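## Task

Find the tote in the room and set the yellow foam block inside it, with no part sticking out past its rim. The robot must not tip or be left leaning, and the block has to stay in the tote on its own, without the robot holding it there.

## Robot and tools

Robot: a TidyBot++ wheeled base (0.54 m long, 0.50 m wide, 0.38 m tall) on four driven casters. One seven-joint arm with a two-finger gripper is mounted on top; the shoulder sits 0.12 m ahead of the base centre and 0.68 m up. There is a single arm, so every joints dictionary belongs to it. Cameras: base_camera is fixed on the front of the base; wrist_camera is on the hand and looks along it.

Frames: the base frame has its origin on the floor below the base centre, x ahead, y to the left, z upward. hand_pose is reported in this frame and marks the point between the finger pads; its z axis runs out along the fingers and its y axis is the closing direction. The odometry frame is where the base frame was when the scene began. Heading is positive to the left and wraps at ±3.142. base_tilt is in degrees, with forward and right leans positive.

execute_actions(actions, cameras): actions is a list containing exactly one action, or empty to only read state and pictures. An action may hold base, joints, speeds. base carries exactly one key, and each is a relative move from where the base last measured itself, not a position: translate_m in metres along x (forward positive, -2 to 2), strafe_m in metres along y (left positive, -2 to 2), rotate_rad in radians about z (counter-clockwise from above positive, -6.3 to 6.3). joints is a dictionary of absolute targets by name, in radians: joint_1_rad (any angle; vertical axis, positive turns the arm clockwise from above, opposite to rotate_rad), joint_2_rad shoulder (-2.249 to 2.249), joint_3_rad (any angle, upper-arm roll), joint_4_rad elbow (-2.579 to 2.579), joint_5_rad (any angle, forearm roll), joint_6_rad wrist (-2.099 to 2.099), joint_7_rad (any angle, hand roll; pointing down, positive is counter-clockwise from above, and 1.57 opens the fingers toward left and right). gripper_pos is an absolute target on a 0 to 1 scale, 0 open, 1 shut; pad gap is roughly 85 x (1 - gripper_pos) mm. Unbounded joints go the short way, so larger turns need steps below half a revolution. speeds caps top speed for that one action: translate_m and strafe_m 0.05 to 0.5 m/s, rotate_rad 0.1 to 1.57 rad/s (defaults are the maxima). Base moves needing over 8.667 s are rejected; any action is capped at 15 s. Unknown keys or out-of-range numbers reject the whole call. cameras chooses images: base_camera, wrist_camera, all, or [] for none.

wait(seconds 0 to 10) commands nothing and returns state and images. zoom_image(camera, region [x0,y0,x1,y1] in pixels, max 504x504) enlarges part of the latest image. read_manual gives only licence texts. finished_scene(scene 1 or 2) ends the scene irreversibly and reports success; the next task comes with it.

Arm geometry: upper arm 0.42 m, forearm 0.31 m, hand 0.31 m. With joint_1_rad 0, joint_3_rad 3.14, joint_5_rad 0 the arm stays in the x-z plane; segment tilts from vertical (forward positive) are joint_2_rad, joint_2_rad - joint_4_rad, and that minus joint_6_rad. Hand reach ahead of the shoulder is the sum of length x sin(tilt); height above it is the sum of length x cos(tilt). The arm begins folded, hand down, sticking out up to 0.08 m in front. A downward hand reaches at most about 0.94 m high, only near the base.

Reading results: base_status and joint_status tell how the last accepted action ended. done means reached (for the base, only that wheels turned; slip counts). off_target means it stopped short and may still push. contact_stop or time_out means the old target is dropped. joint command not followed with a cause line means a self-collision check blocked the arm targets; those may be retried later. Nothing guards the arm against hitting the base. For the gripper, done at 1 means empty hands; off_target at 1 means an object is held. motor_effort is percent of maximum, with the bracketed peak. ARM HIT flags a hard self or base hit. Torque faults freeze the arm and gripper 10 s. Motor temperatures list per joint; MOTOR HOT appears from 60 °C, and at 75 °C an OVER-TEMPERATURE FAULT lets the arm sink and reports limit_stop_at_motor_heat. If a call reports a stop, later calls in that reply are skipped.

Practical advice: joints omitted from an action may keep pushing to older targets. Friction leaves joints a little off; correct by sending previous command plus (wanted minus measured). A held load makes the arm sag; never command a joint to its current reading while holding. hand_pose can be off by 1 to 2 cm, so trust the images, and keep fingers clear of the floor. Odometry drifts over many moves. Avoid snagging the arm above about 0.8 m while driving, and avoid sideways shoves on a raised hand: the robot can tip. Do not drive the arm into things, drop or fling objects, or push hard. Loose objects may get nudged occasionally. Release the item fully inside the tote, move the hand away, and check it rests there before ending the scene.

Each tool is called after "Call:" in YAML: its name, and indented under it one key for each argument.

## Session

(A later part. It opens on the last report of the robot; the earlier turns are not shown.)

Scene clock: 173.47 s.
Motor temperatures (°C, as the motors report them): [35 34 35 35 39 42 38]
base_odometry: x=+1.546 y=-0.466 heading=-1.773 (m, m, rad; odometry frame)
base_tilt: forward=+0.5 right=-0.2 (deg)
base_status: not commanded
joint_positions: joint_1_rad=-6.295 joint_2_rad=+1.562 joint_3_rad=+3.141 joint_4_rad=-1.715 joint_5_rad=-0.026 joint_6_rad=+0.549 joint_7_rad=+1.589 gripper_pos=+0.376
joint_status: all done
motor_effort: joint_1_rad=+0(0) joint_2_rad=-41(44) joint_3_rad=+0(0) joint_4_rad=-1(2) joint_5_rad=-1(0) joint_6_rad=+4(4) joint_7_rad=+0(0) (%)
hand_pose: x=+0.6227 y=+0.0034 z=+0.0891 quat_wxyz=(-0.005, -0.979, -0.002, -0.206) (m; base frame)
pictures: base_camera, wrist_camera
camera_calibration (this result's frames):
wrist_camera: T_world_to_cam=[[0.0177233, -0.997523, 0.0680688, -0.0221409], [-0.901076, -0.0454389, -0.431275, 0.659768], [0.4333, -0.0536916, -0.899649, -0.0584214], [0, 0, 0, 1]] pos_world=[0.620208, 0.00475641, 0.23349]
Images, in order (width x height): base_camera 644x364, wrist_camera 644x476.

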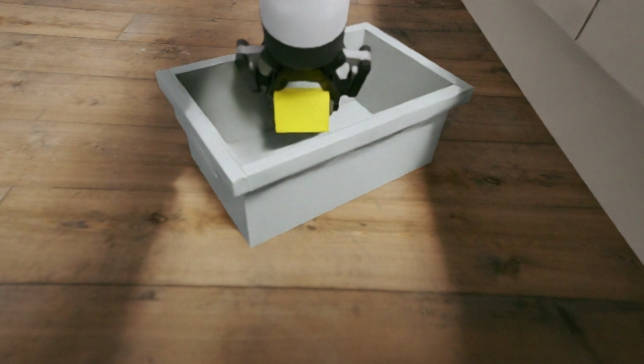

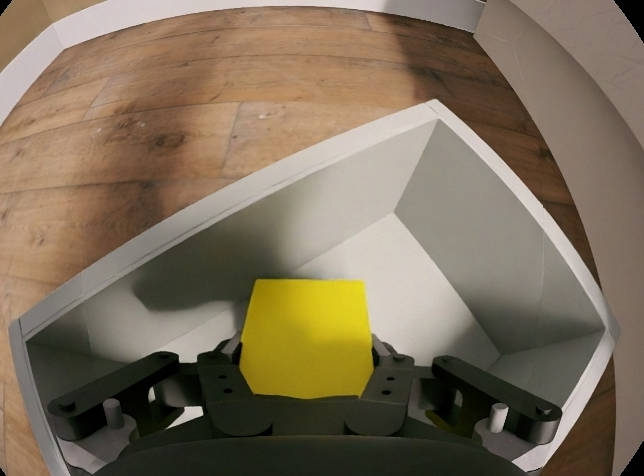

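Call:
execute_actions:
  actions:
    - {"joints":{"joint_1_rad":0.06,"joint_2_rad":1.61}}
  cameras: []

Call:
execute_actions:
  actions:
    - {"joints":{"gripper_pos":0.1}}
  cameras: []

Call:
execute_actions:
  actions:
    - {"joints":{"joint_1_rad":0.06,"joint_2_rad":1.05,"joint_4_rad":-2.145,"joint_6_rad":0.495}}

Scene clock: 177.47 s.
Motor temperatures (°C, as the motors report them): [35 34 35 35 39 42 38]
base_odometry: x=+1.546 y=-0.466 heading=-1.773 (m, m, rad; odometry frame)
base_tilt: forward=+0.5 right=-0.2 (deg)
base_status: not commanded
joint_positions: joint_1_rad=-6.225 joint_2_rad=+1.588 joint_3_rad=+3.142 joint_4_rad=-1.712 joint_5_rad=-0.026 joint_6_rad=+0.550 joint_7_rad=+1.589 gripper_pos=+0.376
joint_status: all done
motor_effort: joint_1_rad=+0(2) joint_2_rad=-41(42) joint_3_rad=+0(2) joint_4_rad=-1(1) joint_5_rad=+0(0) joint_6_rad=+4(4) joint_7_rad=+0(0) (%)
hand_pose: x=+0.6074 y=-0.0313 z=+0.0762 quat_wxyz=(-0.012, -0.980, +0.032, -0.194) (m; base frame)
pictures: none
No camera images: the call's "cameras" was empty. Leave "cameras" out to get every camera's image.

Scene clock: 178.50 s.
Motor temperatures (°C, as the motors report them): [35 34 35 35 39 42 38]
base_odometry: x=+1.546 y=-0.466 heading=-1.773 (m, m, rad; odometry frame)
base_tilt: forward=+0.5 right=-0.2 (deg)
base_status: not commanded
joint_positions: joint_1_rad=-6.225 joint_2_rad=+1.588 joint_3_rad=+3.142 joint_4_rad=-1.711 joint_5_rad=-0.026 joint_6_rad=+0.552 joint_7_rad=+1.589 gripper_pos=+0.100
joint_status: all done
motor_effort: joint_1_rad=+0(1) joint_2_rad=-40(41) joint_3_rad=+0(0) joint_4_rad=-1(2) joint_5_rad=-1(1) joint_6_rad=+4(4) joint_7_rad=+0(0) (%)
hand_pose: x=+0.6087 y=-0.0314 z=+0.0765 quat_wxyz=(-0.012, -0.980, +0.032, -0.195) (m; base frame)
pictures: none
No camera images: the call's "cameras" was empty. Leave "cameras" out to get every camera's image.

Scene clock: 180.27 s.
Motor temperatures (°C, as the motors report them): [35 34 35 35 39 42 38]
base_odometry: x=+1.546 y=-0.466 heading=-1.773 (m, m, rad; odometry frame)
base_tilt: forward=+0.5 right=-0.2 (deg)
base_status: not commanded
joint_positions: joint_1_rad=-6.225 joint_2_rad=+1.072 joint_3_rad=+3.142 joint_4_rad=-2.135 joint_5_rad=-0.026 joint_6_rad=+0.522 joint_7_rad=+1.589 gripper_pos=+0.100
joint_status: all done
motor_effort: joint_1_rad=+0(1) joint_2_rad=-38(44) joint_3_rad=+0(0) joint_4_rad=+1(1) joint_5_rad=+0(1) joint_6_rad=+4(4) joint_7_rad=+0(1) (%)
hand_pose: x=+0.6038 y=-0.0309 z=+0.2898 quat_wxyz=(-0.012, -0.974, +0.032, -0.226) (m; base frame)
pictures: base_camera, wrist_camera
camera_calibration (this result's frames):
wrist_camera: T_world_to_cam=[[-0.0550487, -0.996161, 0.0680617, -0.0256958], [-0.883205, 0.0167841, -0.468687, 0.729781], [0.465746, -0.0859131, -0.880738, 0.102396], [0, 0, 0, 1]] pos_world=[0.595441, -0.0290487, 0.433972]
Images, in order (width x height): base_camera 644x364, wrist_camera 644x476.

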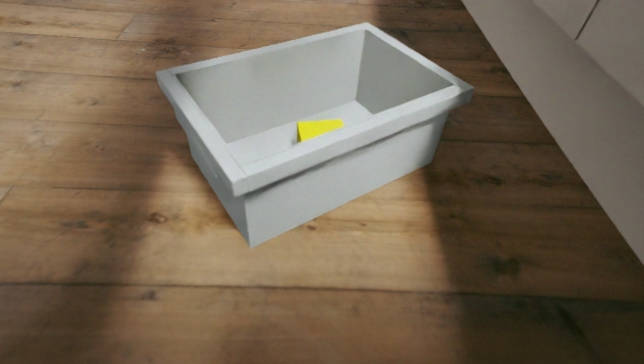

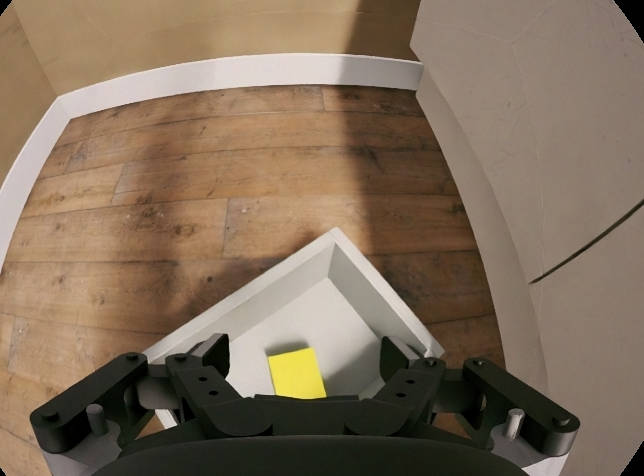

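The block is inside the tote.

Call:
finished_scene:
  scene: 1

The scene is finished: the task was done.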